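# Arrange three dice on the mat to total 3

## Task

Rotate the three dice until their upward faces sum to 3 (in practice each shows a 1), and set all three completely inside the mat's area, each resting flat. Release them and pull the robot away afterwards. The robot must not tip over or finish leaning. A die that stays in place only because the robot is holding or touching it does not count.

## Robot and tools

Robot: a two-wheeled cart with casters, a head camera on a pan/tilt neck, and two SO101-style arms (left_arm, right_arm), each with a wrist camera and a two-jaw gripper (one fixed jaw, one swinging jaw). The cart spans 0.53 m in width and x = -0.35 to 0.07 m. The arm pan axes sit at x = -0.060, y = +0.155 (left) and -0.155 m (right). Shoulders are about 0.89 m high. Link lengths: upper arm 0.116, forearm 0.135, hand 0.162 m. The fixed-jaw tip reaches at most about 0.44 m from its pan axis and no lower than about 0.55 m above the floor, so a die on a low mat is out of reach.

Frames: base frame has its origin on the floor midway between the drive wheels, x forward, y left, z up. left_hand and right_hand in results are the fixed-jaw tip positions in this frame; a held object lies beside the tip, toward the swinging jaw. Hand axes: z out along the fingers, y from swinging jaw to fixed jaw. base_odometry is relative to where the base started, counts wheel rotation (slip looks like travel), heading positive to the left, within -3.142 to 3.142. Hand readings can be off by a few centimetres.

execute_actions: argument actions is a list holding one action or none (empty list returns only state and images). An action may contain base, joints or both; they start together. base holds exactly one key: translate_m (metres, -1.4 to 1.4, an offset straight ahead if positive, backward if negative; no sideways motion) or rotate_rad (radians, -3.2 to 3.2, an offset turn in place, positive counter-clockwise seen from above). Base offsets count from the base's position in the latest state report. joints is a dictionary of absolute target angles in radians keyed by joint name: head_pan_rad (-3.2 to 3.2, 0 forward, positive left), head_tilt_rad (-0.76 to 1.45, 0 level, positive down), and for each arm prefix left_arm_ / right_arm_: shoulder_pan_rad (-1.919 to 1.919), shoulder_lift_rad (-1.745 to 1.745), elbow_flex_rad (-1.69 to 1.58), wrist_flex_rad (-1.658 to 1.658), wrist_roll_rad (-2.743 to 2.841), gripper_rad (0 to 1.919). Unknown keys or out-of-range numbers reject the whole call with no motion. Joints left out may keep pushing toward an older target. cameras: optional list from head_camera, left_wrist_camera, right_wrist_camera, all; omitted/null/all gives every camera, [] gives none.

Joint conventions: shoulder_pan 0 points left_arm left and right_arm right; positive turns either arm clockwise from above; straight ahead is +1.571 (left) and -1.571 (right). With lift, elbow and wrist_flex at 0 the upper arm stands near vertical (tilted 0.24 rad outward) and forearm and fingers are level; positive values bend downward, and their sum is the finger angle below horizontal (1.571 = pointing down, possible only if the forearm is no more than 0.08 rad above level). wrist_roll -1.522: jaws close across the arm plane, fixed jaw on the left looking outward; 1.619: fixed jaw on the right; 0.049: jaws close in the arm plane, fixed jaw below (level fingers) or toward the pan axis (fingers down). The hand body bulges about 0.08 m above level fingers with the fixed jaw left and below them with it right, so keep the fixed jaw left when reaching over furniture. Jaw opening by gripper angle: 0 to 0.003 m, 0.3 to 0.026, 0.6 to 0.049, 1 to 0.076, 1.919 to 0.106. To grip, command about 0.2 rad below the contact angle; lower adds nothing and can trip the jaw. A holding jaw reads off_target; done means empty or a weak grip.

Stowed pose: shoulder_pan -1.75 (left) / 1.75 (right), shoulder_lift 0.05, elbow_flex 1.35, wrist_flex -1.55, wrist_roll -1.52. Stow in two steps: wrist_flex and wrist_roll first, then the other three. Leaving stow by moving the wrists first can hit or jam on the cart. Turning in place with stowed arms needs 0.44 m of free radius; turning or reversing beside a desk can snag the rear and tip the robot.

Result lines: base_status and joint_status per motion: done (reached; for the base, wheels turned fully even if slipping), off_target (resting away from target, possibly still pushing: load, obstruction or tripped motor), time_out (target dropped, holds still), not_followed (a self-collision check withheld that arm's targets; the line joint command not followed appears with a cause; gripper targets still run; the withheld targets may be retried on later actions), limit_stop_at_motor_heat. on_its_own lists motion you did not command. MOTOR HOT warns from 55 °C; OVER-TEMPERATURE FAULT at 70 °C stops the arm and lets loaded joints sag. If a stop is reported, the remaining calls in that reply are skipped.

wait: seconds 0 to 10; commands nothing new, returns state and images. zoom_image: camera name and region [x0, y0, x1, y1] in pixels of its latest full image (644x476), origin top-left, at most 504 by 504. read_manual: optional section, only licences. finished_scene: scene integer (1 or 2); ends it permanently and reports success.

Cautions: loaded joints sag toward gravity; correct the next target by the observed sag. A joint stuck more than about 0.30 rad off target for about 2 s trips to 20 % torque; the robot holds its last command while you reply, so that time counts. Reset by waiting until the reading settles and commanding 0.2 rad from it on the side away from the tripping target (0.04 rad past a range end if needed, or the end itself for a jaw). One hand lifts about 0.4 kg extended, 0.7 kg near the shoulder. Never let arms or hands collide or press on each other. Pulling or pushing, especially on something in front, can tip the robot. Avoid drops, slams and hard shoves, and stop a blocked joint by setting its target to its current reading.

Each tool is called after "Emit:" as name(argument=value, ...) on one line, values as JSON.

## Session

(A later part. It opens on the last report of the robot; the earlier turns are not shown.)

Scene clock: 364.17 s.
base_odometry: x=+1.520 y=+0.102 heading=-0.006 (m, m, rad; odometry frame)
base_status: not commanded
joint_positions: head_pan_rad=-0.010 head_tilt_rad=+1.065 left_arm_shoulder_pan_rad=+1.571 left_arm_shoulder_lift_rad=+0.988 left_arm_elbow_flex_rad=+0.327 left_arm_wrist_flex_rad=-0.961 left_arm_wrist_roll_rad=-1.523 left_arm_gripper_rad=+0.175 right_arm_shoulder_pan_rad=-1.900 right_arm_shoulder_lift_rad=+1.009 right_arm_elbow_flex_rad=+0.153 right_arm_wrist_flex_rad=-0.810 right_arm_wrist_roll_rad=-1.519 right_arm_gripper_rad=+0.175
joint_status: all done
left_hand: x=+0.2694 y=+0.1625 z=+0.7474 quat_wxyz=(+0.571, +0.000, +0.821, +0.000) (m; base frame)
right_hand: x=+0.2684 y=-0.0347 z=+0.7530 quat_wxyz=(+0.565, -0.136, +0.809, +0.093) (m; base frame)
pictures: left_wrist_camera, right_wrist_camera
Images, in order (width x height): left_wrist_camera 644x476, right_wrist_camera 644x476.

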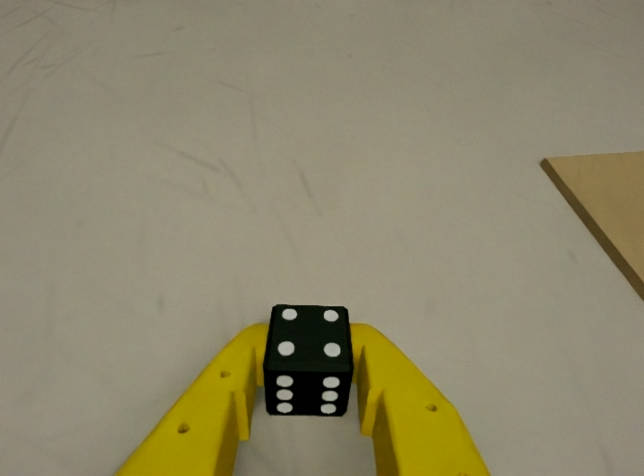

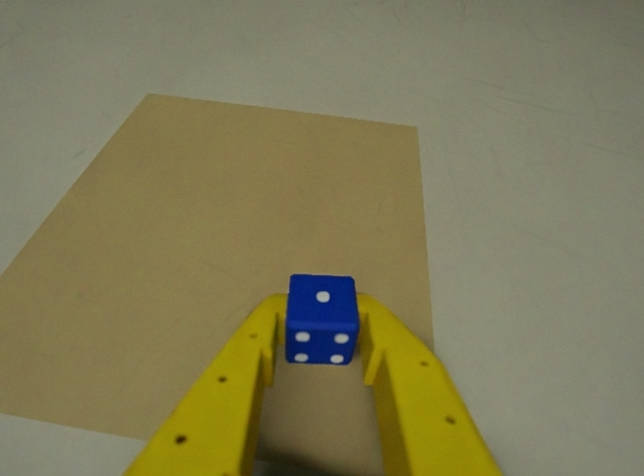

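Emit:
execute_actions(actions=[{"joints": {"left_arm_shoulder_lift_rad": 1.005, "left_arm_wrist_flex_rad": -0.995, "right_arm_shoulder_lift_rad": 1.025, "right_arm_wrist_flex_rad": -0.847}}], cameras=[])

Emit:
execute_actions(actions=[{"joints": {"left_arm_shoulder_lift_rad": 1.02, "right_arm_shoulder_lift_rad": 1.04}}])

Scene clock: 369.70 s.
base_odometry: x=+1.520 y=+0.102 heading=-0.006 (m, m, rad; odometry frame)
base_status: not commanded
joint_positions: head_pan_rad=-0.010 head_tilt_rad=+1.065 left_arm_shoulder_pan_rad=+1.571 left_arm_shoulder_lift_rad=+1.019 left_arm_elbow_flex_rad=+0.327 left_arm_wrist_flex_rad=-0.980 left_arm_wrist_roll_rad=-1.523 left_arm_gripper_rad=+0.175 right_arm_shoulder_pan_rad=-1.900 right_arm_shoulder_lift_rad=+1.038 right_arm_elbow_flex_rad=+0.153 right_arm_wrist_flex_rad=-0.829 right_arm_wrist_roll_rad=-1.519 right_arm_gripper_rad=+0.175
joint_status: all done
left_hand: x=+0.2660 y=+0.1626 z=+0.7413 quat_wxyz=(+0.567, +0.000, +0.824, +0.000) (m; base frame)
right_hand: x=+0.2654 y=-0.0357 z=+0.7465 quat_wxyz=(+0.561, -0.136, +0.812, +0.092) (m; base frame)
pictures: none
No camera images: the call's "cameras" was empty. Leave "cameras" out to get every camera's image.

Scene clock: 370.20 s.
base_odometry: x=+1.520 y=+0.102 heading=-0.006 (m, m, rad; odometry frame)
base_status: not commanded
joint_positions: head_pan_rad=-0.010 head_tilt_rad=+1.065 left_arm_shoulder_pan_rad=+1.571 left_arm_shoulder_lift_rad=+1.032 left_arm_elbow_flex_rad=+0.327 left_arm_wrist_flex_rad=-0.980 left_arm_wrist_roll_rad=-1.523 left_arm_gripper_rad=+0.175 right_arm_shoulder_pan_rad=-1.900 right_arm_shoulder_lift_rad=+1.049 right_arm_elbow_flex_rad=+0.153 right_arm_wrist_flex_rad=-0.832 right_arm_wrist_roll_rad=-1.519 right_arm_gripper_rad=+0.175
joint_status: all done
left_hand: x=+0.2638 y=+0.1626 z=+0.7373 quat_wxyz=(+0.561, +0.000, +0.828, +0.000) (m; base frame)
right_hand: x=+0.2640 y=-0.0361 z=+0.7436 quat_wxyz=(+0.557, -0.136, +0.814, +0.092) (m; base frame)
pictures: head_camera, left_wrist_camera, right_wrist_camera
Images, in order (width x height): head_camera 644x476, left_wrist_camera 644x476, right_wrist_camera 644x476.

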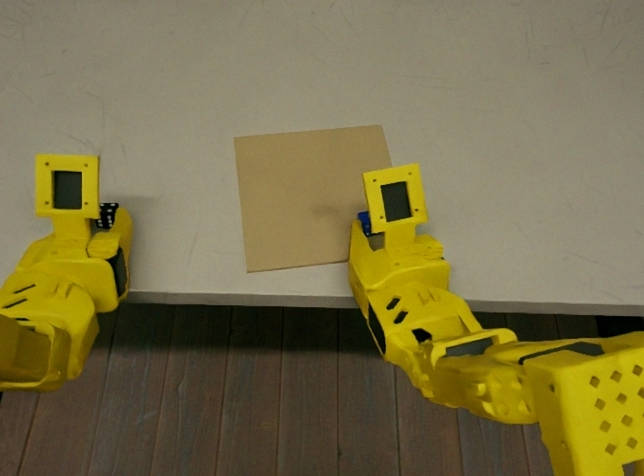

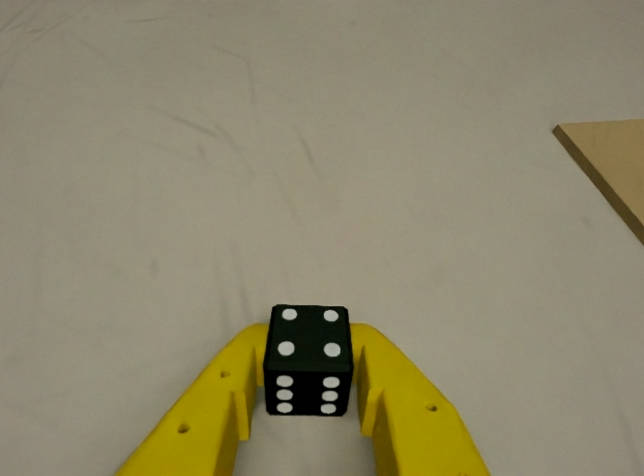

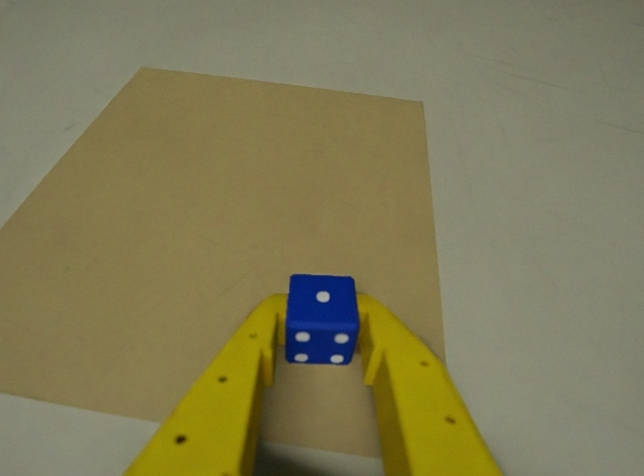

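Emit:
execute_actions(actions=[{"joints": {"left_arm_shoulder_lift_rad": 1.035, "right_arm_gripper_rad": 0.35}}], cameras=["left_wrist_camera", "right_wrist_camera"])

Scene clock: 376.70 s.
base_odometry: x=+1.520 y=+0.102 heading=-0.006 (m, m, rad; odometry frame)
base_status: not commanded
joint_positions: head_pan_rad=-0.010 head_tilt_rad=+1.065 left_arm_shoulder_pan_rad=+1.571 left_arm_shoulder_lift_rad=+1.043 left_arm_elbow_flex_rad=+0.327 left_arm_wrist_flex_rad=-0.984 left_arm_wrist_roll_rad=-1.523 left_arm_gripper_rad=+0.175 right_arm_shoulder_pan_rad=-1.900 right_arm_shoulder_lift_rad=+1.054 right_arm_elbow_flex_rad=+0.153 right_arm_wrist_flex_rad=-0.832 right_arm_wrist_roll_rad=-1.519 right_arm_gripper_rad=+0.343
joint_status: all done
left_hand: x=+0.2623 y=+0.1626 z=+0.7346 quat_wxyz=(+0.558, +0.000, +0.830, +0.000) (m; base frame)
right_hand: x=+0.2634 y=-0.0364 z=+0.7422 quat_wxyz=(+0.556, -0.137, +0.815, +0.091) (m; base frame)
pictures: left_wrist_camera, right_wrist_camera
Images, in order (width x height): left_wrist_camera 644x476, right_wrist_camera 644x476.

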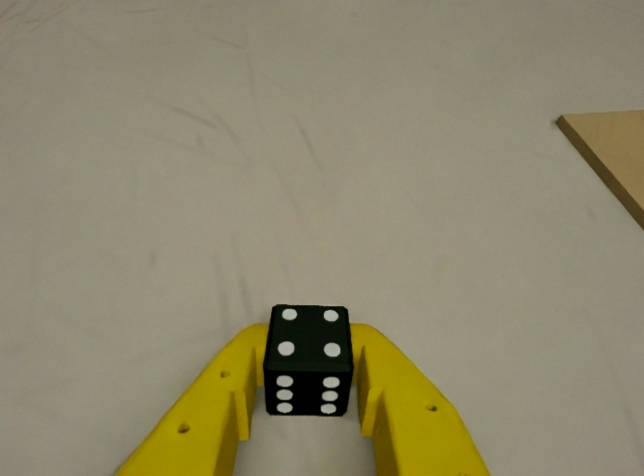

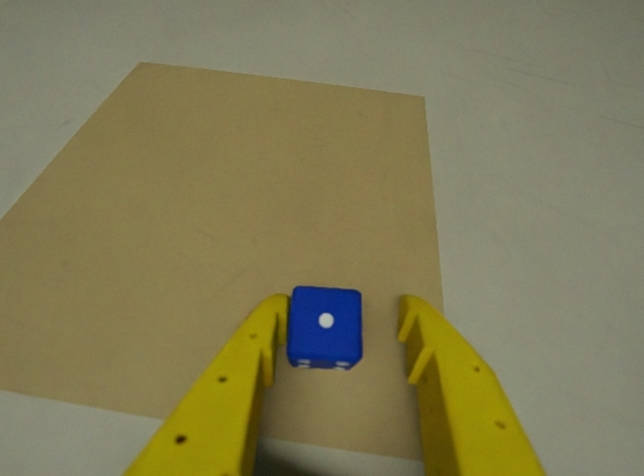

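Emit:
execute_actions(actions=[{"joints": {"left_arm_gripper_rad": 0.4, "right_arm_shoulder_pan_rad": -1.919}}], cameras=[])

Emit:
execute_actions(actions=[{"joints": {"left_arm_shoulder_pan_rad": 1.545, "right_arm_shoulder_lift_rad": 0.8}}], cameras=["left_wrist_camera", "right_wrist_camera"])

Scene clock: 385.07 s.
base_odometry: x=+1.520 y=+0.102 heading=-0.006 (m, m, rad; odometry frame)
base_status: not commanded
joint_positions: head_pan_rad=-0.010 head_tilt_rad=+1.065 left_arm_shoulder_pan_rad=+1.571 left_arm_shoulder_lift_rad=+1.046 left_arm_elbow_flex_rad=+0.327 left_arm_wrist_flex_rad=-0.984 left_arm_wrist_roll_rad=-1.523 left_arm_gripper_rad=+0.389 right_arm_shoulder_pan_rad=-1.909 right_arm_shoulder_lift_rad=+1.054 right_arm_elbow_flex_rad=+0.153 right_arm_wrist_flex_rad=-0.832 right_arm_wrist_roll_rad=-1.519 right_arm_gripper_rad=+0.344
joint_status: all done
left_hand: x=+0.2618 y=+0.1626 z=+0.7337 quat_wxyz=(+0.557, +0.000, +0.831, +0.000) (m; base frame)
right_hand: x=+0.2623 y=-0.0334 z=+0.7422 quat_wxyz=(+0.555, -0.140, +0.814, +0.094) (m; base frame)
pictures: none
No camera images: the call's "cameras" was empty. Leave "cameras" out to get every camera's image.

Scene clock: 385.93 s.
base_odometry: x=+1.520 y=+0.102 heading=-0.006 (m, m, rad; odometry frame)
base_status: not commanded
joint_positions: head_pan_rad=-0.010 head_tilt_rad=+1.065 left_arm_shoulder_pan_rad=+1.554 left_arm_shoulder_lift_rad=+1.046 left_arm_elbow_flex_rad=+0.327 left_arm_wrist_flex_rad=-0.984 left_arm_wrist_roll_rad=-1.523 left_arm_gripper_rad=+0.391 right_arm_shoulder_pan_rad=-1.909 right_arm_shoulder_lift_rad=+0.859 right_arm_elbow_flex_rad=+0.153 right_arm_wrist_flex_rad=-0.832 right_arm_wrist_roll_rad=-1.519 right_arm_gripper_rad=+0.344
joint_status: all done
left_hand: x=+0.2616 y=+0.1680 z=+0.7337 quat_wxyz=(+0.557, -0.007, +0.831, +0.005) (m; base frame)
right_hand: x=+0.2844 y=-0.0256 z=+0.8058 quat_wxyz=(+0.632, -0.130, +0.757, +0.107) (m; base frame)
pictures: left_wrist_camera, right_wrist_camera
Images, in order (width x height): left_wrist_camera 644x476, right_wrist_camera 644x476.

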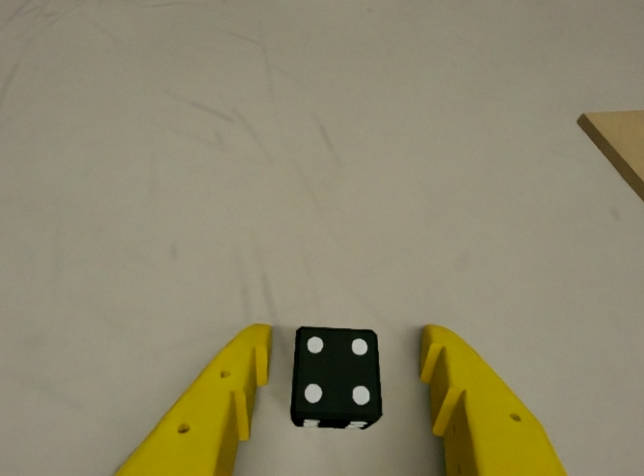

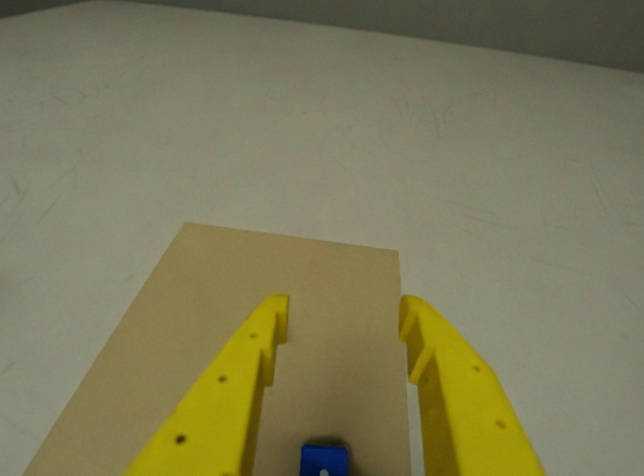

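Emit:
execute_actions(actions=[{"joints": {"left_arm_shoulder_lift_rad": 0.43, "left_arm_elbow_flex_rad": -0.01, "left_arm_gripper_rad": 0.5, "right_arm_shoulder_pan_rad": -1.0, "right_arm_shoulder_lift_rad": -0.3, "right_arm_elbow_flex_rad": 0.8, "right_arm_wrist_flex_rad": 0.3}}], cameras=[])

Emit:
execute_actions(actions=[{"base": {"translate_m": 0.09}, "joints": {"left_arm_shoulder_pan_rad": 1.535, "left_arm_wrist_flex_rad": 1.075}}], cameras=["head_camera", "left_wrist_camera"])

Scene clock: 403.87 s.
base_odometry: x=+1.520 y=+0.102 heading=-0.006 (m, m, rad; odometry frame)
base_status: not commanded
joint_positions: head_pan_rad=-0.010 head_tilt_rad=+1.065 left_arm_shoulder_pan_rad=+1.554 left_arm_shoulder_lift_rad=+0.491 left_arm_elbow_flex_rad=+0.025 left_arm_wrist_flex_rad=-0.984 left_arm_wrist_roll_rad=-1.523 left_arm_gripper_rad=+0.491 right_arm_shoulder_pan_rad=-1.010 right_arm_shoulder_lift_rad=-0.262 right_arm_elbow_flex_rad=+0.801 right_arm_wrist_flex_rad=+0.294 right_arm_wrist_roll_rad=-1.519 right_arm_gripper_rad=+0.344
joint_status: all done
left_hand: x=+0.3113 y=+0.1688 z=+0.9902 quat_wxyz=(+0.852, -0.004, +0.524, +0.007) (m; base frame)
right_hand: x=+0.1596 y=-0.2837 z=+0.8262 quat_wxyz=(+0.346, +0.257, +0.897, -0.100) (m; base frame)
pictures: none
No camera images: the call's "cameras" was empty. Leave "cameras" out to get every camera's image.

Scene clock: 406.00 s.
base_odometry: x=+1.610 y=+0.101 heading=-0.006 (m, m, rad; odometry frame)
base_status: done
joint_positions: head_pan_rad=-0.010 head_tilt_rad=+1.065 left_arm_shoulder_pan_rad=+1.544 left_arm_shoulder_lift_rad=+0.483 left_arm_elbow_flex_rad=+0.020 left_arm_wrist_flex_rad=+1.069 left_arm_wrist_roll_rad=-1.523 left_arm_gripper_rad=+0.491 right_arm_shoulder_pan_rad=-1.009 right_arm_shoulder_lift_rad=-0.262 right_arm_elbow_flex_rad=+0.801 right_arm_wrist_flex_rad=+0.294 right_arm_wrist_roll_rad=-1.519 right_arm_gripper_rad=+0.344
joint_status: all done
left_hand: x=+0.1674 y=+0.1689 z=+0.7596 quat_wxyz=(-0.001, -0.013, +1.000, +0.000) (m; base frame)
right_hand: x=+0.1594 y=-0.2841 z=+0.8262 quat_wxyz=(+0.346, +0.257, +0.897, -0.100) (m; base frame)
pictures: head_camera, left_wrist_camera
Images, in order (width x height): head_camera 644x476, left_wrist_camera 644x476.

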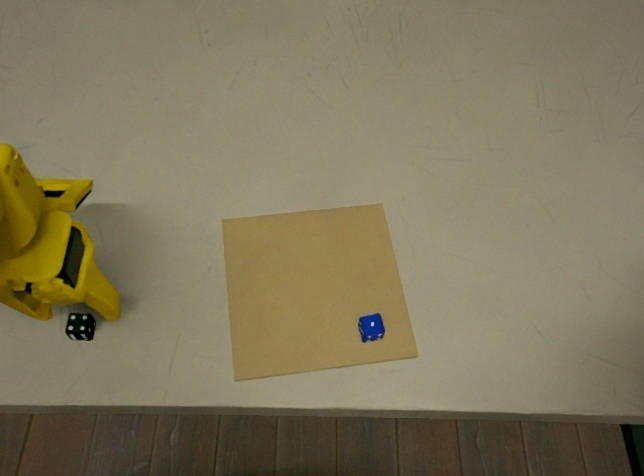

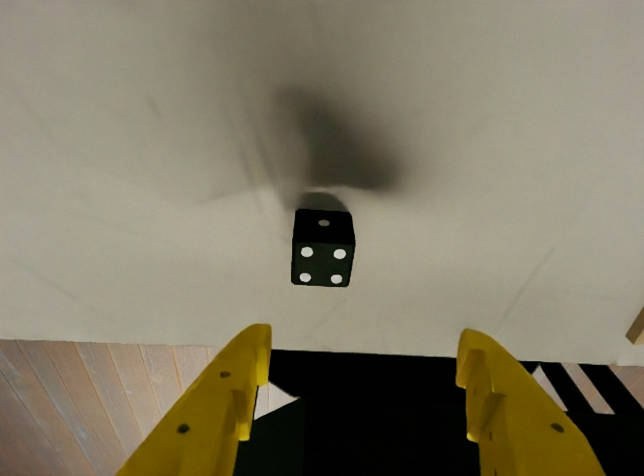

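Emit:
execute_actions(actions=[{"joints": {"left_arm_shoulder_pan_rad": 1.516, "left_arm_shoulder_lift_rad": 0.649, "left_arm_elbow_flex_rad": -0.02, "left_arm_wrist_flex_rad": 0.895}}], cameras=["left_wrist_camera"])

Scene clock: 421.80 s.
base_odometry: x=+1.610 y=+0.101 heading=-0.006 (m, m, rad; odometry frame)
base_status: not commanded
joint_positions: head_pan_rad=-0.010 head_tilt_rad=+1.065 left_arm_shoulder_pan_rad=+1.527 left_arm_shoulder_lift_rad=+0.663 left_arm_elbow_flex_rad=+0.010 left_arm_wrist_flex_rad=+0.902 left_arm_wrist_roll_rad=-1.523 left_arm_gripper_rad=+0.491 right_arm_shoulder_pan_rad=-1.009 right_arm_shoulder_lift_rad=-0.262 right_arm_elbow_flex_rad=+0.801 right_arm_wrist_flex_rad=+0.294 right_arm_wrist_roll_rad=-1.519 right_arm_gripper_rad=+0.344
joint_status: all done
left_hand: x=+0.1692 y=+0.1728 z=+0.7250 quat_wxyz=(-0.002, -0.022, +1.000, +0.000) (m; base frame)
right_hand: x=+0.1594 y=-0.2841 z=+0.8262 quat_wxyz=(+0.346, +0.257, +0.897, -0.100) (m; base frame)
pictures: left_wrist_camera
Images, in order (width x height): left_wrist_camera 644x476.

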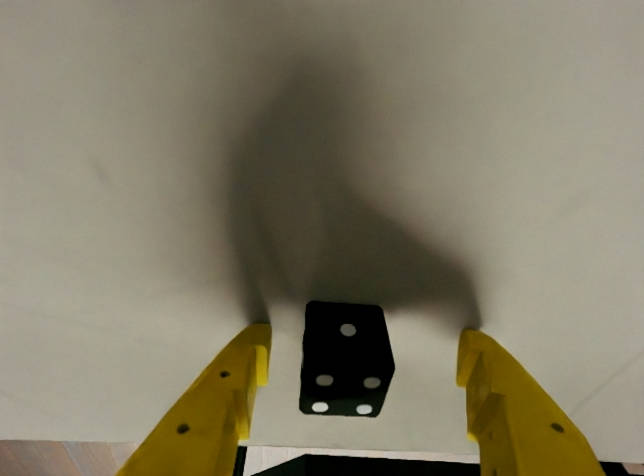

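Emit:
execute_actions(actions=[{"joints": {"left_arm_gripper_rad": 0.03}}], cameras=[])

Emit:
execute_actions(actions=[{"joints": {"left_arm_shoulder_lift_rad": 0.45}}], cameras=[])

Emit:
execute_actions(actions=[{"base": {"translate_m": -0.05}, "joints": {"left_arm_wrist_flex_rad": -0.75, "left_arm_shoulder_pan_rad": 1.873}}], cameras=["left_wrist_camera"])

Scene clock: 444.97 s.
base_odometry: x=+1.610 y=+0.101 heading=-0.006 (m, m, rad; odometry frame)
base_status: not commanded
joint_positions: head_pan_rad=-0.010 head_tilt_rad=+1.065 left_arm_shoulder_pan_rad=+1.527 left_arm_shoulder_lift_rad=+0.663 left_arm_elbow_flex_rad=+0.002 left_arm_wrist_flex_rad=+0.902 left_arm_wrist_roll_rad=-1.523 left_arm_gripper_rad=+0.175 right_arm_shoulder_pan_rad=-1.009 right_arm_shoulder_lift_rad=-0.262 right_arm_elbow_flex_rad=+0.801 right_arm_wrist_flex_rad=+0.294 right_arm_wrist_roll_rad=-1.519 right_arm_gripper_rad=+0.344
joint_status: left_arm_gripper_rad off_target (ended at +0.175, target +0.030)
left_hand: x=+0.1710 y=+0.1729 z=+0.7259 quat_wxyz=(+0.002, -0.022, +1.000, +0.000) (m; base frame)
right_hand: x=+0.1594 y=-0.2841 z=+0.8262 quat_wxyz=(+0.346, +0.257, +0.897, -0.100) (m; base frame)
pictures: none
No camera images: the call's "cameras" was empty. Leave "cameras" out to get every camera's image.

Scene clock: 445.80 s.
base_odometry: x=+1.610 y=+0.101 heading=-0.006 (m, m, rad; odometry frame)
base_status: not commanded
joint_positions: head_pan_rad=-0.010 head_tilt_rad=+1.065 left_arm_shoulder_pan_rad=+1.527 left_arm_shoulder_lift_rad=+0.505 left_arm_elbow_flex_rad=+0.002 left_arm_wrist_flex_rad=+0.902 left_arm_wrist_roll_rad=-1.523 left_arm_gripper_rad=+0.175 right_arm_shoulder_pan_rad=-1.009 right_arm_shoulder_lift_rad=-0.262 right_arm_elbow_flex_rad=+0.801 right_arm_wrist_flex_rad=+0.294 right_arm_wrist_roll_rad=-1.519 right_arm_gripper_rad=+0.344
joint_status: all done
left_hand: x=+0.1950 y=+0.1739 z=+0.7596 quat_wxyz=(+0.081, -0.022, +0.996, +0.002) (m; base frame)
right_hand: x=+0.1594 y=-0.2841 z=+0.8262 quat_wxyz=(+0.346, +0.257, +0.897, -0.100) (m; base frame)
pictures: none
No camera images: the call's "cameras" was empty. Leave "cameras" out to get every camera's image.

Scene clock: 447.67 s.
base_odometry: x=+1.560 y=+0.101 heading=-0.006 (m, m, rad; odometry frame)
base_status: done
joint_positions: head_pan_rad=-0.010 head_tilt_rad=+1.065 left_arm_shoulder_pan_rad=+1.863 left_arm_shoulder_lift_rad=+0.505 left_arm_elbow_flex_rad=+0.002 left_arm_wrist_flex_rad=-0.735 left_arm_wrist_roll_rad=-1.523 left_arm_gripper_rad=+0.175 right_arm_shoulder_pan_rad=-1.009 right_arm_shoulder_lift_rad=-0.264 right_arm_elbow_flex_rad=+0.801 right_arm_wrist_flex_rad=+0.294 right_arm_wrist_roll_rad=-1.519 right_arm_gripper_rad=+0.344
joint_status: all done
left_hand: x=+0.3121 y=+0.0512 z=+0.9542 quat_wxyz=(+0.775, +0.091, +0.615, -0.114) (m; base frame)
right_hand: x=+0.1595 y=-0.2841 z=+0.8266 quat_wxyz=(+0.347, +0.257, +0.896, -0.101) (m; base frame)
pictures: left_wrist_camera
Images, in order (width x height): left_wrist_camera 644x476.

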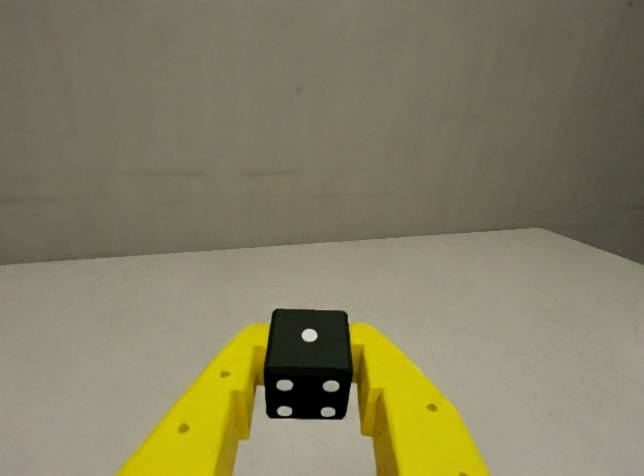

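Emit:
execute_actions(actions=[{"base": {"rotate_rad": -0.15}, "joints": {"left_arm_shoulder_lift_rad": 1.02, "left_arm_elbow_flex_rad": 0.03, "left_arm_wrist_flex_rad": -0.69, "head_pan_rad": 0.15}}], cameras=["head_camera", "left_wrist_camera"])

Scene clock: 455.37 s.
base_odometry: x=+1.561 y=+0.101 heading=-0.156 (m, m, rad; odometry frame)
base_status: done
joint_positions: head_pan_rad=+0.140 head_tilt_rad=+1.065 left_arm_shoulder_pan_rad=+1.864 left_arm_shoulder_lift_rad=+1.039 left_arm_elbow_flex_rad=+0.034 left_arm_wrist_flex_rad=-0.691 left_arm_wrist_roll_rad=-1.523 left_arm_gripper_rad=+0.175 right_arm_shoulder_pan_rad=-1.009 right_arm_shoulder_lift_rad=-0.264 right_arm_elbow_flex_rad=+0.801 right_arm_wrist_flex_rad=+0.294 right_arm_wrist_roll_rad=-1.519 right_arm_gripper_rad=+0.344
joint_status: all done
left_hand: x=+0.2863 y=+0.0584 z=+0.7509 quat_wxyz=(+0.554, +0.121, +0.820, -0.082) (m; base frame)
right_hand: x=+0.1595 y=-0.2841 z=+0.8266 quat_wxyz=(+0.347, +0.257, +0.896, -0.101) (m; base frame)
pictures: head_camera, left_wrist_camera
Images, in order (width x height): head_camera 644x476, left_wrist_camera 644x476.

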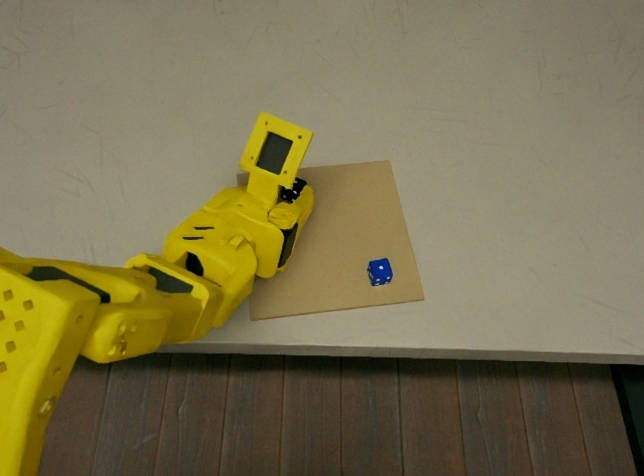

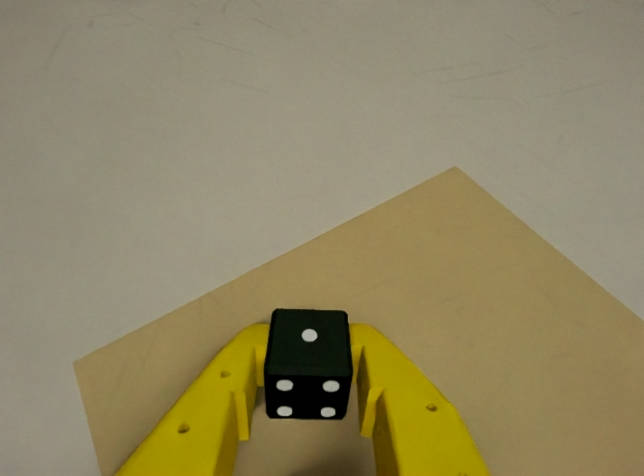

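Emit:
execute_actions(actions=[{"base": {"translate_m": -0.02}, "joints": {"left_arm_shoulder_pan_rad": 1.905, "left_arm_shoulder_lift_rad": 1.04}}], cameras=[])

Emit:
execute_actions(actions=[{"joints": {"left_arm_shoulder_lift_rad": 1.053}}], cameras=["left_wrist_camera"])

Scene clock: 462.73 s.
base_odometry: x=+1.541 y=+0.104 heading=-0.159 (m, m, rad; odometry frame)
base_status: done
joint_positions: head_pan_rad=+0.140 head_tilt_rad=+1.065 left_arm_shoulder_pan_rad=+1.897 left_arm_shoulder_lift_rad=+1.058 left_arm_elbow_flex_rad=+0.034 left_arm_wrist_flex_rad=-0.691 left_arm_wrist_roll_rad=-1.523 left_arm_gripper_rad=+0.175 right_arm_shoulder_pan_rad=-1.009 right_arm_shoulder_lift_rad=-0.264 right_arm_elbow_flex_rad=+0.801 right_arm_wrist_flex_rad=+0.294 right_arm_wrist_roll_rad=-1.519 right_arm_gripper_rad=+0.344
joint_status: all done
left_hand: x=+0.2803 y=+0.0482 z=+0.7444 quat_wxyz=(+0.544, +0.135, +0.823, -0.089) (m; base frame)
right_hand: x=+0.1595 y=-0.2841 z=+0.8266 quat_wxyz=(+0.347, +0.257, +0.896, -0.101) (m; base frame)
pictures: none
No camera images: the call's "cameras" was empty. Leave "cameras" out to get every camera's image.

Scene clock: 463.23 s.
base_odometry: x=+1.541 y=+0.104 heading=-0.159 (m, m, rad; odometry frame)
base_status: not commanded
joint_positions: head_pan_rad=+0.140 head_tilt_rad=+1.065 left_arm_shoulder_pan_rad=+1.897 left_arm_shoulder_lift_rad=+1.069 left_arm_elbow_flex_rad=+0.034 left_arm_wrist_flex_rad=-0.691 left_arm_wrist_roll_rad=-1.523 left_arm_gripper_rad=+0.175 right_arm_shoulder_pan_rad=-1.009 right_arm_shoulder_lift_rad=-0.264 right_arm_elbow_flex_rad=+0.801 right_arm_wrist_flex_rad=+0.294 right_arm_wrist_roll_rad=-1.519 right_arm_gripper_rad=+0.344
joint_status: all done
left_hand: x=+0.2787 y=+0.0487 z=+0.7409 quat_wxyz=(+0.540, +0.136, +0.826, -0.089) (m; base frame)
right_hand: x=+0.1595 y=-0.2841 z=+0.8266 quat_wxyz=(+0.347, +0.257, +0.896, -0.101) (m; base frame)
pictures: left_wrist_camera
Images, in order (width x height): left_wrist_camera 644x476.

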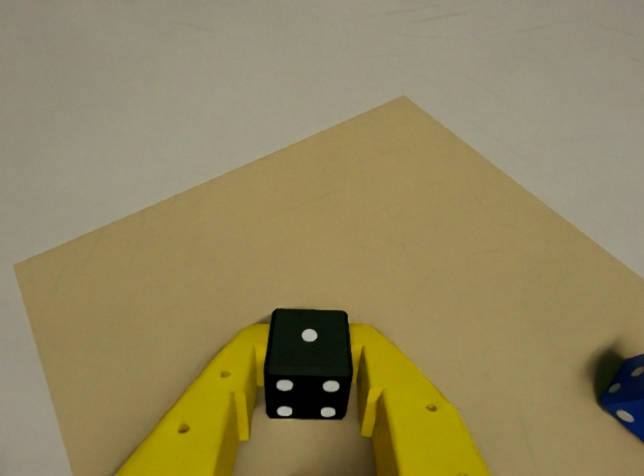

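Emit:
execute_actions(actions=[{"joints": {"left_arm_shoulder_lift_rad": 1.066}}], cameras=[])

Scene clock: 465.73 s.
base_odometry: x=+1.541 y=+0.104 heading=-0.159 (m, m, rad; odometry frame)
base_status: not commanded
joint_positions: head_pan_rad=+0.140 head_tilt_rad=+1.065 left_arm_shoulder_pan_rad=+1.897 left_arm_shoulder_lift_rad=+1.074 left_arm_elbow_flex_rad=+0.034 left_arm_wrist_flex_rad=-0.691 left_arm_wrist_roll_rad=-1.523 left_arm_gripper_rad=+0.175 right_arm_shoulder_pan_rad=-1.009 right_arm_shoulder_lift_rad=-0.264 right_arm_elbow_flex_rad=+0.801 right_arm_wrist_flex_rad=+0.294 right_arm_wrist_roll_rad=-1.519 right_arm_gripper_rad=+0.344
joint_status: all done
left_hand: x=+0.2781 y=+0.0490 z=+0.7394 quat_wxyz=(+0.538, +0.136, +0.827, -0.088) (m; base frame)
right_hand: x=+0.1595 y=-0.2841 z=+0.8266 quat_wxyz=(+0.347, +0.257, +0.896, -0.101) (m; base frame)
pictures: none
No camera images: the call's "cameras" was empty. Leave "cameras" out to get every camera's image.

The die has touched the mat, so I'm releasing it now.

Emit:
execute_actions(actions=[{"joints": {"left_arm_gripper_rad": 0.4, "left_arm_shoulder_lift_rad": 1.055}}], cameras=[])

Emit:
execute_actions(actions=[{"joints": {"left_arm_shoulder_pan_rad": 1.872}}], cameras=["left_wrist_camera"])

Scene clock: 470.97 s.
base_odometry: x=+1.541 y=+0.104 heading=-0.159 (m, m, rad; odometry frame)
base_status: not commanded
joint_positions: head_pan_rad=+0.140 head_tilt_rad=+1.065 left_arm_shoulder_pan_rad=+1.897 left_arm_shoulder_lift_rad=+1.074 left_arm_elbow_flex_rad=+0.034 left_arm_wrist_flex_rad=-0.691 left_arm_wrist_roll_rad=-1.523 left_arm_gripper_rad=+0.389 right_arm_shoulder_pan_rad=-1.009 right_arm_shoulder_lift_rad=-0.264 right_arm_elbow_flex_rad=+0.801 right_arm_wrist_flex_rad=+0.294 right_arm_wrist_roll_rad=-1.519 right_arm_gripper_rad=+0.344
joint_status: all done
left_hand: x=+0.2781 y=+0.0490 z=+0.7394 quat_wxyz=(+0.538, +0.136, +0.827, -0.088) (m; base frame)
right_hand: x=+0.1595 y=-0.2841 z=+0.8266 quat_wxyz=(+0.347, +0.257, +0.896, -0.101) (m; base frame)
pictures: none
No camera images: the call's "cameras" was empty. Leave "cameras" out to get every camera's image.

Scene clock: 471.53 s.
base_odometry: x=+1.541 y=+0.104 heading=-0.159 (m, m, rad; odometry frame)
base_status: not commanded
joint_positions: head_pan_rad=+0.140 head_tilt_rad=+1.065 left_arm_shoulder_pan_rad=+1.881 left_arm_shoulder_lift_rad=+1.074 left_arm_elbow_flex_rad=+0.034 left_arm_wrist_flex_rad=-0.691 left_arm_wrist_roll_rad=-1.523 left_arm_gripper_rad=+0.391 right_arm_shoulder_pan_rad=-1.009 right_arm_shoulder_lift_rad=-0.264 right_arm_elbow_flex_rad=+0.801 right_arm_wrist_flex_rad=+0.294 right_arm_wrist_roll_rad=-1.519 right_arm_gripper_rad=+0.344
joint_status: all done
left_hand: x=+0.2797 y=+0.0542 z=+0.7394 quat_wxyz=(+0.539, +0.130, +0.828, -0.084) (m; base frame)
right_hand: x=+0.1595 y=-0.2841 z=+0.8266 quat_wxyz=(+0.347, +0.257, +0.896, -0.101) (m; base frame)
pictures: left_wrist_camera
Images, in order (width x height): left_wrist_camera 644x476.

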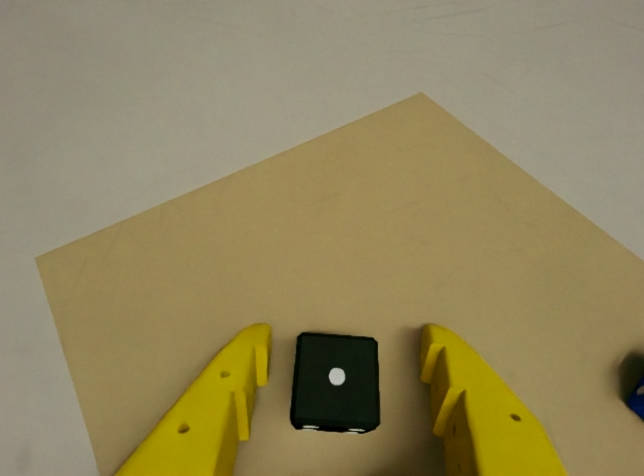

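Emit:
execute_actions(actions=[{"joints": {"left_arm_shoulder_lift_rad": 0.6, "left_arm_elbow_flex_rad": -0.4, "head_pan_rad": 0.45}}], cameras=[])

Emit:
execute_actions(actions=[{"base": {"translate_m": 0.04}, "joints": {"left_arm_shoulder_pan_rad": 0.91, "left_arm_wrist_flex_rad": 1.28, "left_arm_wrist_roll_rad": -0.85, "left_arm_gripper_rad": 0.5}}], cameras=["head_camera", "left_wrist_camera"])

Scene clock: 490.83 s.
base_odometry: x=+1.541 y=+0.104 heading=-0.159 (m, m, rad; odometry frame)
base_status: not commanded
joint_positions: head_pan_rad=+0.440 head_tilt_rad=+1.065 left_arm_shoulder_pan_rad=+1.881 left_arm_shoulder_lift_rad=+0.663 left_arm_elbow_flex_rad=-0.362 left_arm_wrist_flex_rad=-0.691 left_arm_wrist_roll_rad=-1.523 left_arm_gripper_rad=+0.391 right_arm_shoulder_pan_rad=-1.009 right_arm_shoulder_lift_rad=-0.264 right_arm_elbow_flex_rad=+0.801 right_arm_wrist_flex_rad=+0.294 right_arm_wrist_roll_rad=-1.519 right_arm_gripper_rad=+0.344
joint_status: all done
left_hand: x=+0.3239 y=+0.0400 z=+0.9912 quat_wxyz=(+0.821, +0.086, +0.550, -0.128) (m; base frame)
right_hand: x=+0.1595 y=-0.2841 z=+0.8266 quat_wxyz=(+0.347, +0.257, +0.896, -0.101) (m; base frame)
pictures: none
No camera images: the call's "cameras" was empty. Leave "cameras" out to get every camera's image.

Scene clock: 492.90 s.
base_odometry: x=+1.581 y=+0.098 heading=-0.162 (m, m, rad; odometry frame)
base_status: done
joint_positions: head_pan_rad=+0.440 head_tilt_rad=+1.065 left_arm_shoulder_pan_rad=+0.919 left_arm_shoulder_lift_rad=+0.660 left_arm_elbow_flex_rad=-0.366 left_arm_wrist_flex_rad=+1.273 left_arm_wrist_roll_rad=-0.859 left_arm_gripper_rad=+0.491 right_arm_shoulder_pan_rad=-1.009 right_arm_shoulder_lift_rad=-0.264 right_arm_elbow_flex_rad=+0.801 right_arm_wrist_flex_rad=+0.294 right_arm_wrist_roll_rad=-1.519 right_arm_gripper_rad=+0.344
joint_status: all done
left_hand: x=+0.1335 y=+0.3099 z=+0.7712 quat_wxyz=(+0.002, -0.611, +0.792, +0.000) (m; base frame)
right_hand: x=+0.1595 y=-0.2841 z=+0.8266 quat_wxyz=(+0.347, +0.257, +0.896, -0.101) (m; base frame)
pictures: head_camera, left_wrist_camera
Images, in order (width x height): head_camera 644x476, left_wrist_camera 644x476.

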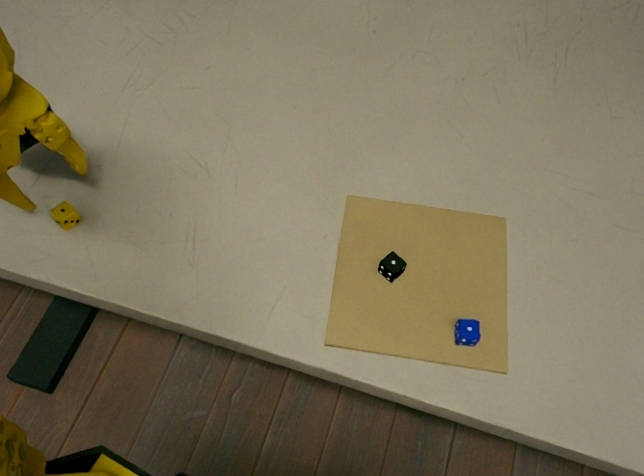

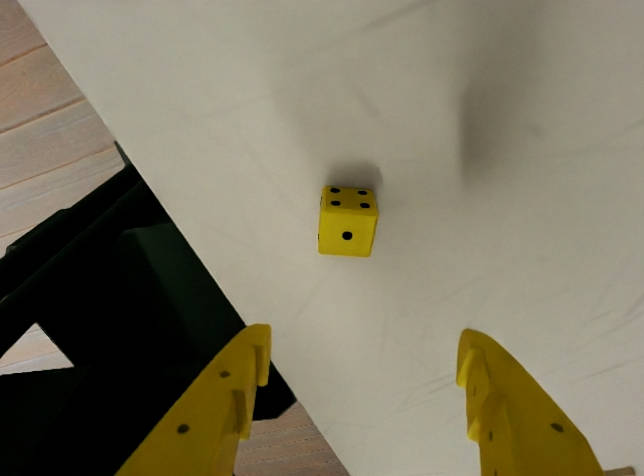

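Emit:
execute_actions(actions=[{"joints": {"left_arm_shoulder_lift_rad": 0.872, "left_arm_elbow_flex_rad": -0.462, "left_arm_wrist_flex_rad": 1.105}}], cameras=["left_wrist_camera"])

Scene clock: 508.57 s.
base_odometry: x=+1.581 y=+0.098 heading=-0.162 (m, m, rad; odometry frame)
base_status: not commanded
joint_positions: head_pan_rad=+0.440 head_tilt_rad=+1.065 left_arm_shoulder_pan_rad=+0.919 left_arm_shoulder_lift_rad=+0.890 left_arm_elbow_flex_rad=-0.431 left_arm_wrist_flex_rad=+1.112 left_arm_wrist_roll_rad=-0.859 left_arm_gripper_rad=+0.491 right_arm_shoulder_pan_rad=-1.009 right_arm_shoulder_lift_rad=-0.264 right_arm_elbow_flex_rad=+0.801 right_arm_wrist_flex_rad=+0.294 right_arm_wrist_roll_rad=-1.519 right_arm_gripper_rad=+0.344
joint_status: all done
left_hand: x=+0.1381 y=+0.3135 z=+0.7275 quat_wxyz=(+0.000, -0.611, +0.792, +0.000) (m; base frame)
right_hand: x=+0.1595 y=-0.2841 z=+0.8266 quat_wxyz=(+0.347, +0.257, +0.896, -0.101) (m; base frame)
pictures: left_wrist_camera
Images, in order (width x height): left_wrist_camera 644x476.

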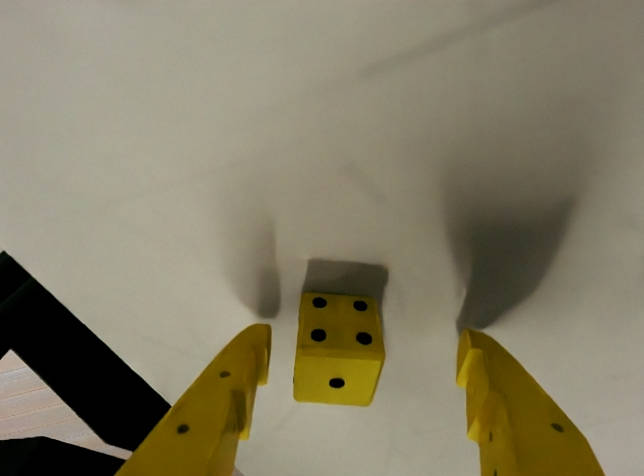

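Emit:
execute_actions(actions=[{"joints": {"left_arm_shoulder_lift_rad": 0.882, "left_arm_wrist_flex_rad": 1.095, "left_arm_gripper_rad": 0.03}}], cameras=["left_wrist_camera"])

Emit:
execute_actions(actions=[{"joints": {"left_arm_shoulder_lift_rad": 0.68, "left_arm_wrist_flex_rad": 1.27}}], cameras=[])

Scene clock: 513.90 s.
base_odometry: x=+1.581 y=+0.098 heading=-0.162 (m, m, rad; odometry frame)
base_status: not commanded
joint_positions: head_pan_rad=+0.440 head_tilt_rad=+1.065 left_arm_shoulder_pan_rad=+0.919 left_arm_shoulder_lift_rad=+0.897 left_arm_elbow_flex_rad=-0.435 left_arm_wrist_flex_rad=+1.101 left_arm_wrist_roll_rad=-0.859 left_arm_gripper_rad=+0.175 right_arm_shoulder_pan_rad=-1.009 right_arm_shoulder_lift_rad=-0.264 right_arm_elbow_flex_rad=+0.801 right_arm_wrist_flex_rad=+0.294 right_arm_wrist_roll_rad=-1.519 right_arm_gripper_rad=+0.344
joint_status: left_arm_gripper_rad off_target (ended at +0.175, target +0.030); the others done
left_hand: x=+0.1393 y=+0.3143 z=+0.7263 quat_wxyz=(+0.004, -0.611, +0.792, +0.000) (m; base frame)
right_hand: x=+0.1595 y=-0.2841 z=+0.8266 quat_wxyz=(+0.347, +0.257, +0.896, -0.101) (m; base frame)
pictures: left_wrist_camera
Images, in order (width x height): left_wrist_camera 644x476.

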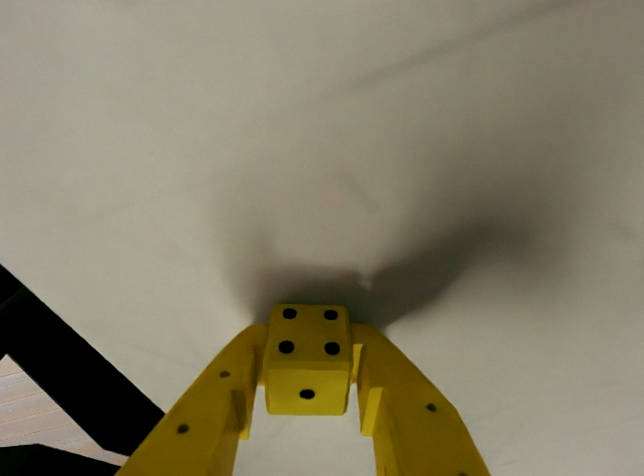

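Scene clock: 514.77 s.
base_odometry: x=+1.581 y=+0.098 heading=-0.162 (m, m, rad; odometry frame)
base_status: not commanded
joint_positions: head_pan_rad=+0.440 head_tilt_rad=+1.065 left_arm_shoulder_pan_rad=+0.919 left_arm_shoulder_lift_rad=+0.741 left_arm_elbow_flex_rad=-0.435 left_arm_wrist_flex_rad=+1.264 left_arm_wrist_roll_rad=-0.859 left_arm_gripper_rad=+0.175 right_arm_shoulder_pan_rad=-1.009 right_arm_shoulder_lift_rad=-0.264 right_arm_elbow_flex_rad=+0.801 right_arm_wrist_flex_rad=+0.294 right_arm_wrist_roll_rad=-1.519 right_arm_gripper_rad=+0.344
joint_status: all done
left_hand: x=+0.1371 y=+0.3127 z=+0.7620 quat_wxyz=(+0.001, -0.611, +0.792, +0.000) (m; base frame)
right_hand: x=+0.1595 y=-0.2841 z=+0.8266 quat_wxyz=(+0.347, +0.257, +0.896, -0.101) (m; base frame)
pictures: none
No camera images: the call's "cameras" was empty. Leave "cameras" out to get every camera's image.

Emit:
execute_actions(actions=[{"joints": {"left_arm_shoulder_pan_rad": 1.919, "left_arm_wrist_roll_rad": -1.0, "head_pan_rad": 0.2}}], cameras=["head_camera", "left_wrist_camera"])

Scene clock: 527.47 s.
base_odometry: x=+1.581 y=+0.098 heading=-0.162 (m, m, rad; odometry frame)
base_status: not commanded
joint_positions: head_pan_rad=+0.210 head_tilt_rad=+1.065 left_arm_shoulder_pan_rad=+1.910 left_arm_shoulder_lift_rad=+0.741 left_arm_elbow_flex_rad=-0.435 left_arm_wrist_flex_rad=+1.264 left_arm_wrist_roll_rad=-0.992 left_arm_gripper_rad=+0.175 right_arm_shoulder_pan_rad=-1.009 right_arm_shoulder_lift_rad=-0.264 right_arm_elbow_flex_rad=+0.801 right_arm_wrist_flex_rad=+0.294 right_arm_wrist_roll_rad=-1.519 right_arm_gripper_rad=+0.344
joint_status: all done
left_hand: x=+0.1810 y=+0.0768 z=+0.7620 quat_wxyz=(+0.001, -0.095, +0.995, +0.000) (m; base frame)
right_hand: x=+0.1595 y=-0.2841 z=+0.8266 quat_wxyz=(+0.347, +0.257, +0.896, -0.101) (m; base frame)
pictures: head_camera, left_wrist_camera
Images, in order (width x height): head_camera 644x476, left_wrist_camera 644x476.

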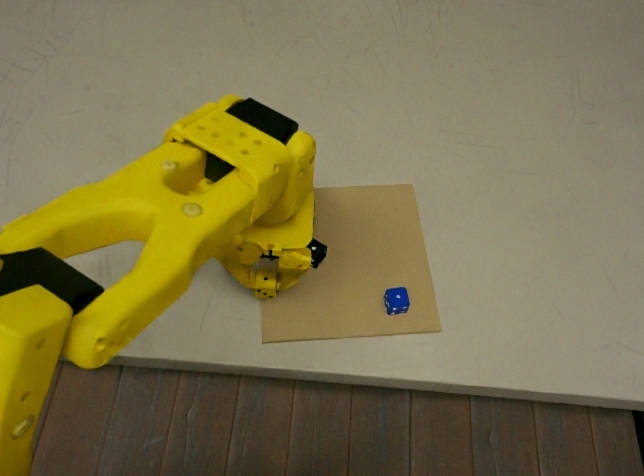

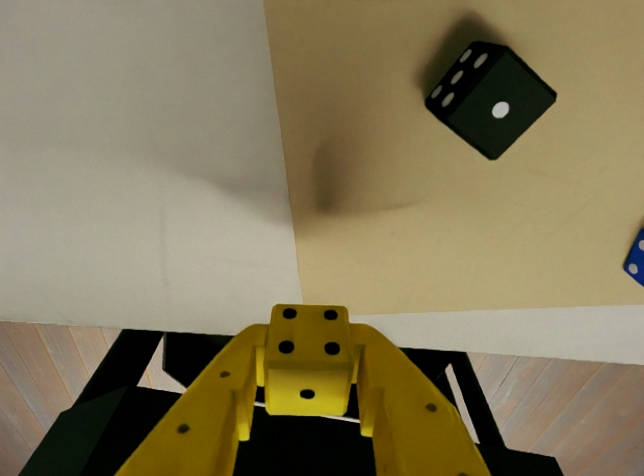

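Emit:
execute_actions(actions=[{"base": {"translate_m": -0.03}}], cameras=[])

Emit:
execute_actions(actions=[{"base": {"rotate_rad": -0.16}, "joints": {"left_arm_shoulder_lift_rad": 0.9, "left_arm_elbow_flex_rad": -0.7, "left_arm_wrist_flex_rad": 1.3, "left_arm_wrist_roll_rad": -0.8, "head_pan_rad": 0.38}}], cameras=["head_camera", "left_wrist_camera"])

Scene clock: 538.60 s.
base_odometry: x=+1.551 y=+0.103 heading=-0.163 (m, m, rad; odometry frame)
base_status: done
joint_positions: head_pan_rad=+0.210 head_tilt_rad=+1.065 left_arm_shoulder_pan_rad=+1.910 left_arm_shoulder_lift_rad=+0.741 left_arm_elbow_flex_rad=-0.435 left_arm_wrist_flex_rad=+1.264 left_arm_wrist_roll_rad=-0.992 left_arm_gripper_rad=+0.175 right_arm_shoulder_pan_rad=-1.009 right_arm_shoulder_lift_rad=-0.264 right_arm_elbow_flex_rad=+0.801 right_arm_wrist_flex_rad=+0.294 right_arm_wrist_roll_rad=-1.519 right_arm_gripper_rad=+0.344
joint_status: not commanded
left_hand: x=+0.1810 y=+0.0768 z=+0.7620 quat_wxyz=(+0.001, -0.095, +0.995, +0.000) (m; base frame)
right_hand: x=+0.1595 y=-0.2841 z=+0.8266 quat_wxyz=(+0.347, +0.257, +0.896, -0.101) (m; base frame)
pictures: none
No camera images: the call's "cameras" was empty. Leave "cameras" out to get every camera's image.

Scene clock: 539.53 s.
base_odometry: x=+1.551 y=+0.103 heading=-0.323 (m, m, rad; odometry frame)
base_status: done
joint_positions: head_pan_rad=+0.370 head_tilt_rad=+1.065 left_arm_shoulder_pan_rad=+1.912 left_arm_shoulder_lift_rad=+0.919 left_arm_elbow_flex_rad=-0.667 left_arm_wrist_flex_rad=+1.294 left_arm_wrist_roll_rad=-0.808 left_arm_gripper_rad=+0.175 right_arm_shoulder_pan_rad=-1.009 right_arm_shoulder_lift_rad=-0.264 right_arm_elbow_flex_rad=+0.801 right_arm_wrist_flex_rad=+0.294 right_arm_wrist_roll_rad=-1.519 right_arm_gripper_rad=+0.344
joint_status: all done
left_hand: x=+0.1939 y=+0.0709 z=+0.7508 quat_wxyz=(+0.011, -0.185, +0.983, -0.006) (m; base frame)
right_hand: x=+0.1595 y=-0.2841 z=+0.8266 quat_wxyz=(+0.347, +0.257, +0.896, -0.101) (m; base frame)
pictures: head_camera, left_wrist_camera
Images, in order (width x height): head_camera 644x476, left_wrist_camera 644x476.

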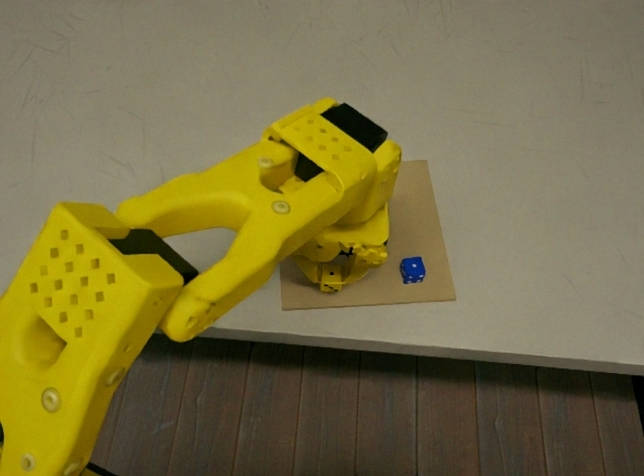

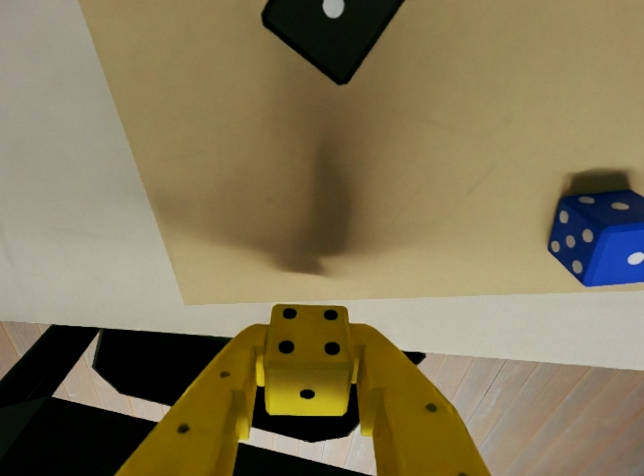

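Emit:
execute_actions(actions=[{"joints": {"left_arm_shoulder_pan_rad": 1.825, "left_arm_wrist_roll_rad": -0.87, "left_arm_shoulder_lift_rad": 0.955, "left_arm_wrist_flex_rad": 1.225}}], cameras=["left_wrist_camera"])

Scene clock: 545.70 s.
base_odometry: x=+1.551 y=+0.103 heading=-0.323 (m, m, rad; odometry frame)
base_status: not commanded
joint_positions: head_pan_rad=+0.370 head_tilt_rad=+1.065 left_arm_shoulder_pan_rad=+1.834 left_arm_shoulder_lift_rad=+0.974 left_arm_elbow_flex_rad=-0.668 left_arm_wrist_flex_rad=+1.232 left_arm_wrist_roll_rad=-0.862 left_arm_gripper_rad=+0.175 right_arm_shoulder_pan_rad=-1.009 right_arm_shoulder_lift_rad=-0.264 right_arm_elbow_flex_rad=+0.801 right_arm_wrist_flex_rad=+0.294 right_arm_wrist_roll_rad=-1.519 right_arm_gripper_rad=+0.344
joint_status: all done
left_hand: x=+0.2021 y=+0.0906 z=+0.7378 quat_wxyz=(+0.015, -0.198, +0.980, -0.007) (m; base frame)
right_hand: x=+0.1595 y=-0.2841 z=+0.8266 quat_wxyz=(+0.347, +0.257, +0.896, -0.101) (m; base frame)
pictures: left_wrist_camera
Images, in order (width x height): left_wrist_camera 644x476.

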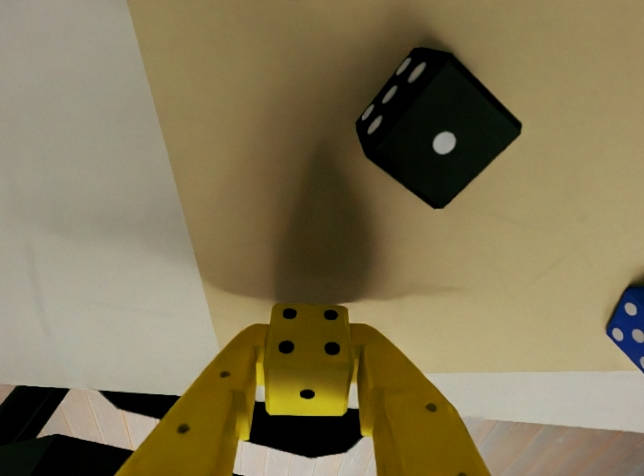

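Emit:
execute_actions(actions=[{"joints": {"left_arm_shoulder_lift_rad": 0.98, "left_arm_wrist_flex_rad": 1.21}}], cameras=[])

Emit:
execute_actions(actions=[{"joints": {"left_arm_shoulder_lift_rad": 0.992}}], cameras=[])

Scene clock: 553.50 s.
base_odometry: x=+1.551 y=+0.103 heading=-0.323 (m, m, rad; odometry frame)
base_status: not commanded
joint_positions: head_pan_rad=+0.370 head_tilt_rad=+1.065 left_arm_shoulder_pan_rad=+1.834 left_arm_shoulder_lift_rad=+1.000 left_arm_elbow_flex_rad=-0.668 left_arm_wrist_flex_rad=+1.216 left_arm_wrist_roll_rad=-0.862 left_arm_gripper_rad=+0.175 right_arm_shoulder_pan_rad=-1.009 right_arm_shoulder_lift_rad=-0.264 right_arm_elbow_flex_rad=+0.801 right_arm_wrist_flex_rad=+0.294 right_arm_wrist_roll_rad=-1.519 right_arm_gripper_rad=+0.344
joint_status: all done
left_hand: x=+0.2005 y=+0.0911 z=+0.7316 quat_wxyz=(+0.010, -0.198, +0.980, -0.005) (m; base frame)
right_hand: x=+0.1595 y=-0.2841 z=+0.8266 quat_wxyz=(+0.347, +0.257, +0.896, -0.101) (m; base frame)
pictures: none
No camera images: the call's "cameras" was empty. Leave "cameras" out to get every camera's image.

Scene clock: 553.93 s.
base_odometry: x=+1.551 y=+0.103 heading=-0.323 (m, m, rad; odometry frame)
base_status: not commanded
joint_positions: head_pan_rad=+0.370 head_tilt_rad=+1.065 left_arm_shoulder_pan_rad=+1.834 left_arm_shoulder_lift_rad=+1.008 left_arm_elbow_flex_rad=-0.668 left_arm_wrist_flex_rad=+1.216 left_arm_wrist_roll_rad=-0.862 left_arm_gripper_rad=+0.175 right_arm_shoulder_pan_rad=-1.009 right_arm_shoulder_lift_rad=-0.264 right_arm_elbow_flex_rad=+0.801 right_arm_wrist_flex_rad=+0.294 right_arm_wrist_roll_rad=-1.519 right_arm_gripper_rad=+0.344
joint_status: all done
left_hand: x=+0.1992 y=+0.0914 z=+0.7298 quat_wxyz=(+0.007, -0.198, +0.980, -0.003) (m; base frame)
right_hand: x=+0.1595 y=-0.2841 z=+0.8266 quat_wxyz=(+0.347, +0.257, +0.896, -0.101) (m; base frame)
pictures: none
No camera images: the call's "cameras" was empty. Leave "cameras" out to get every camera's image.


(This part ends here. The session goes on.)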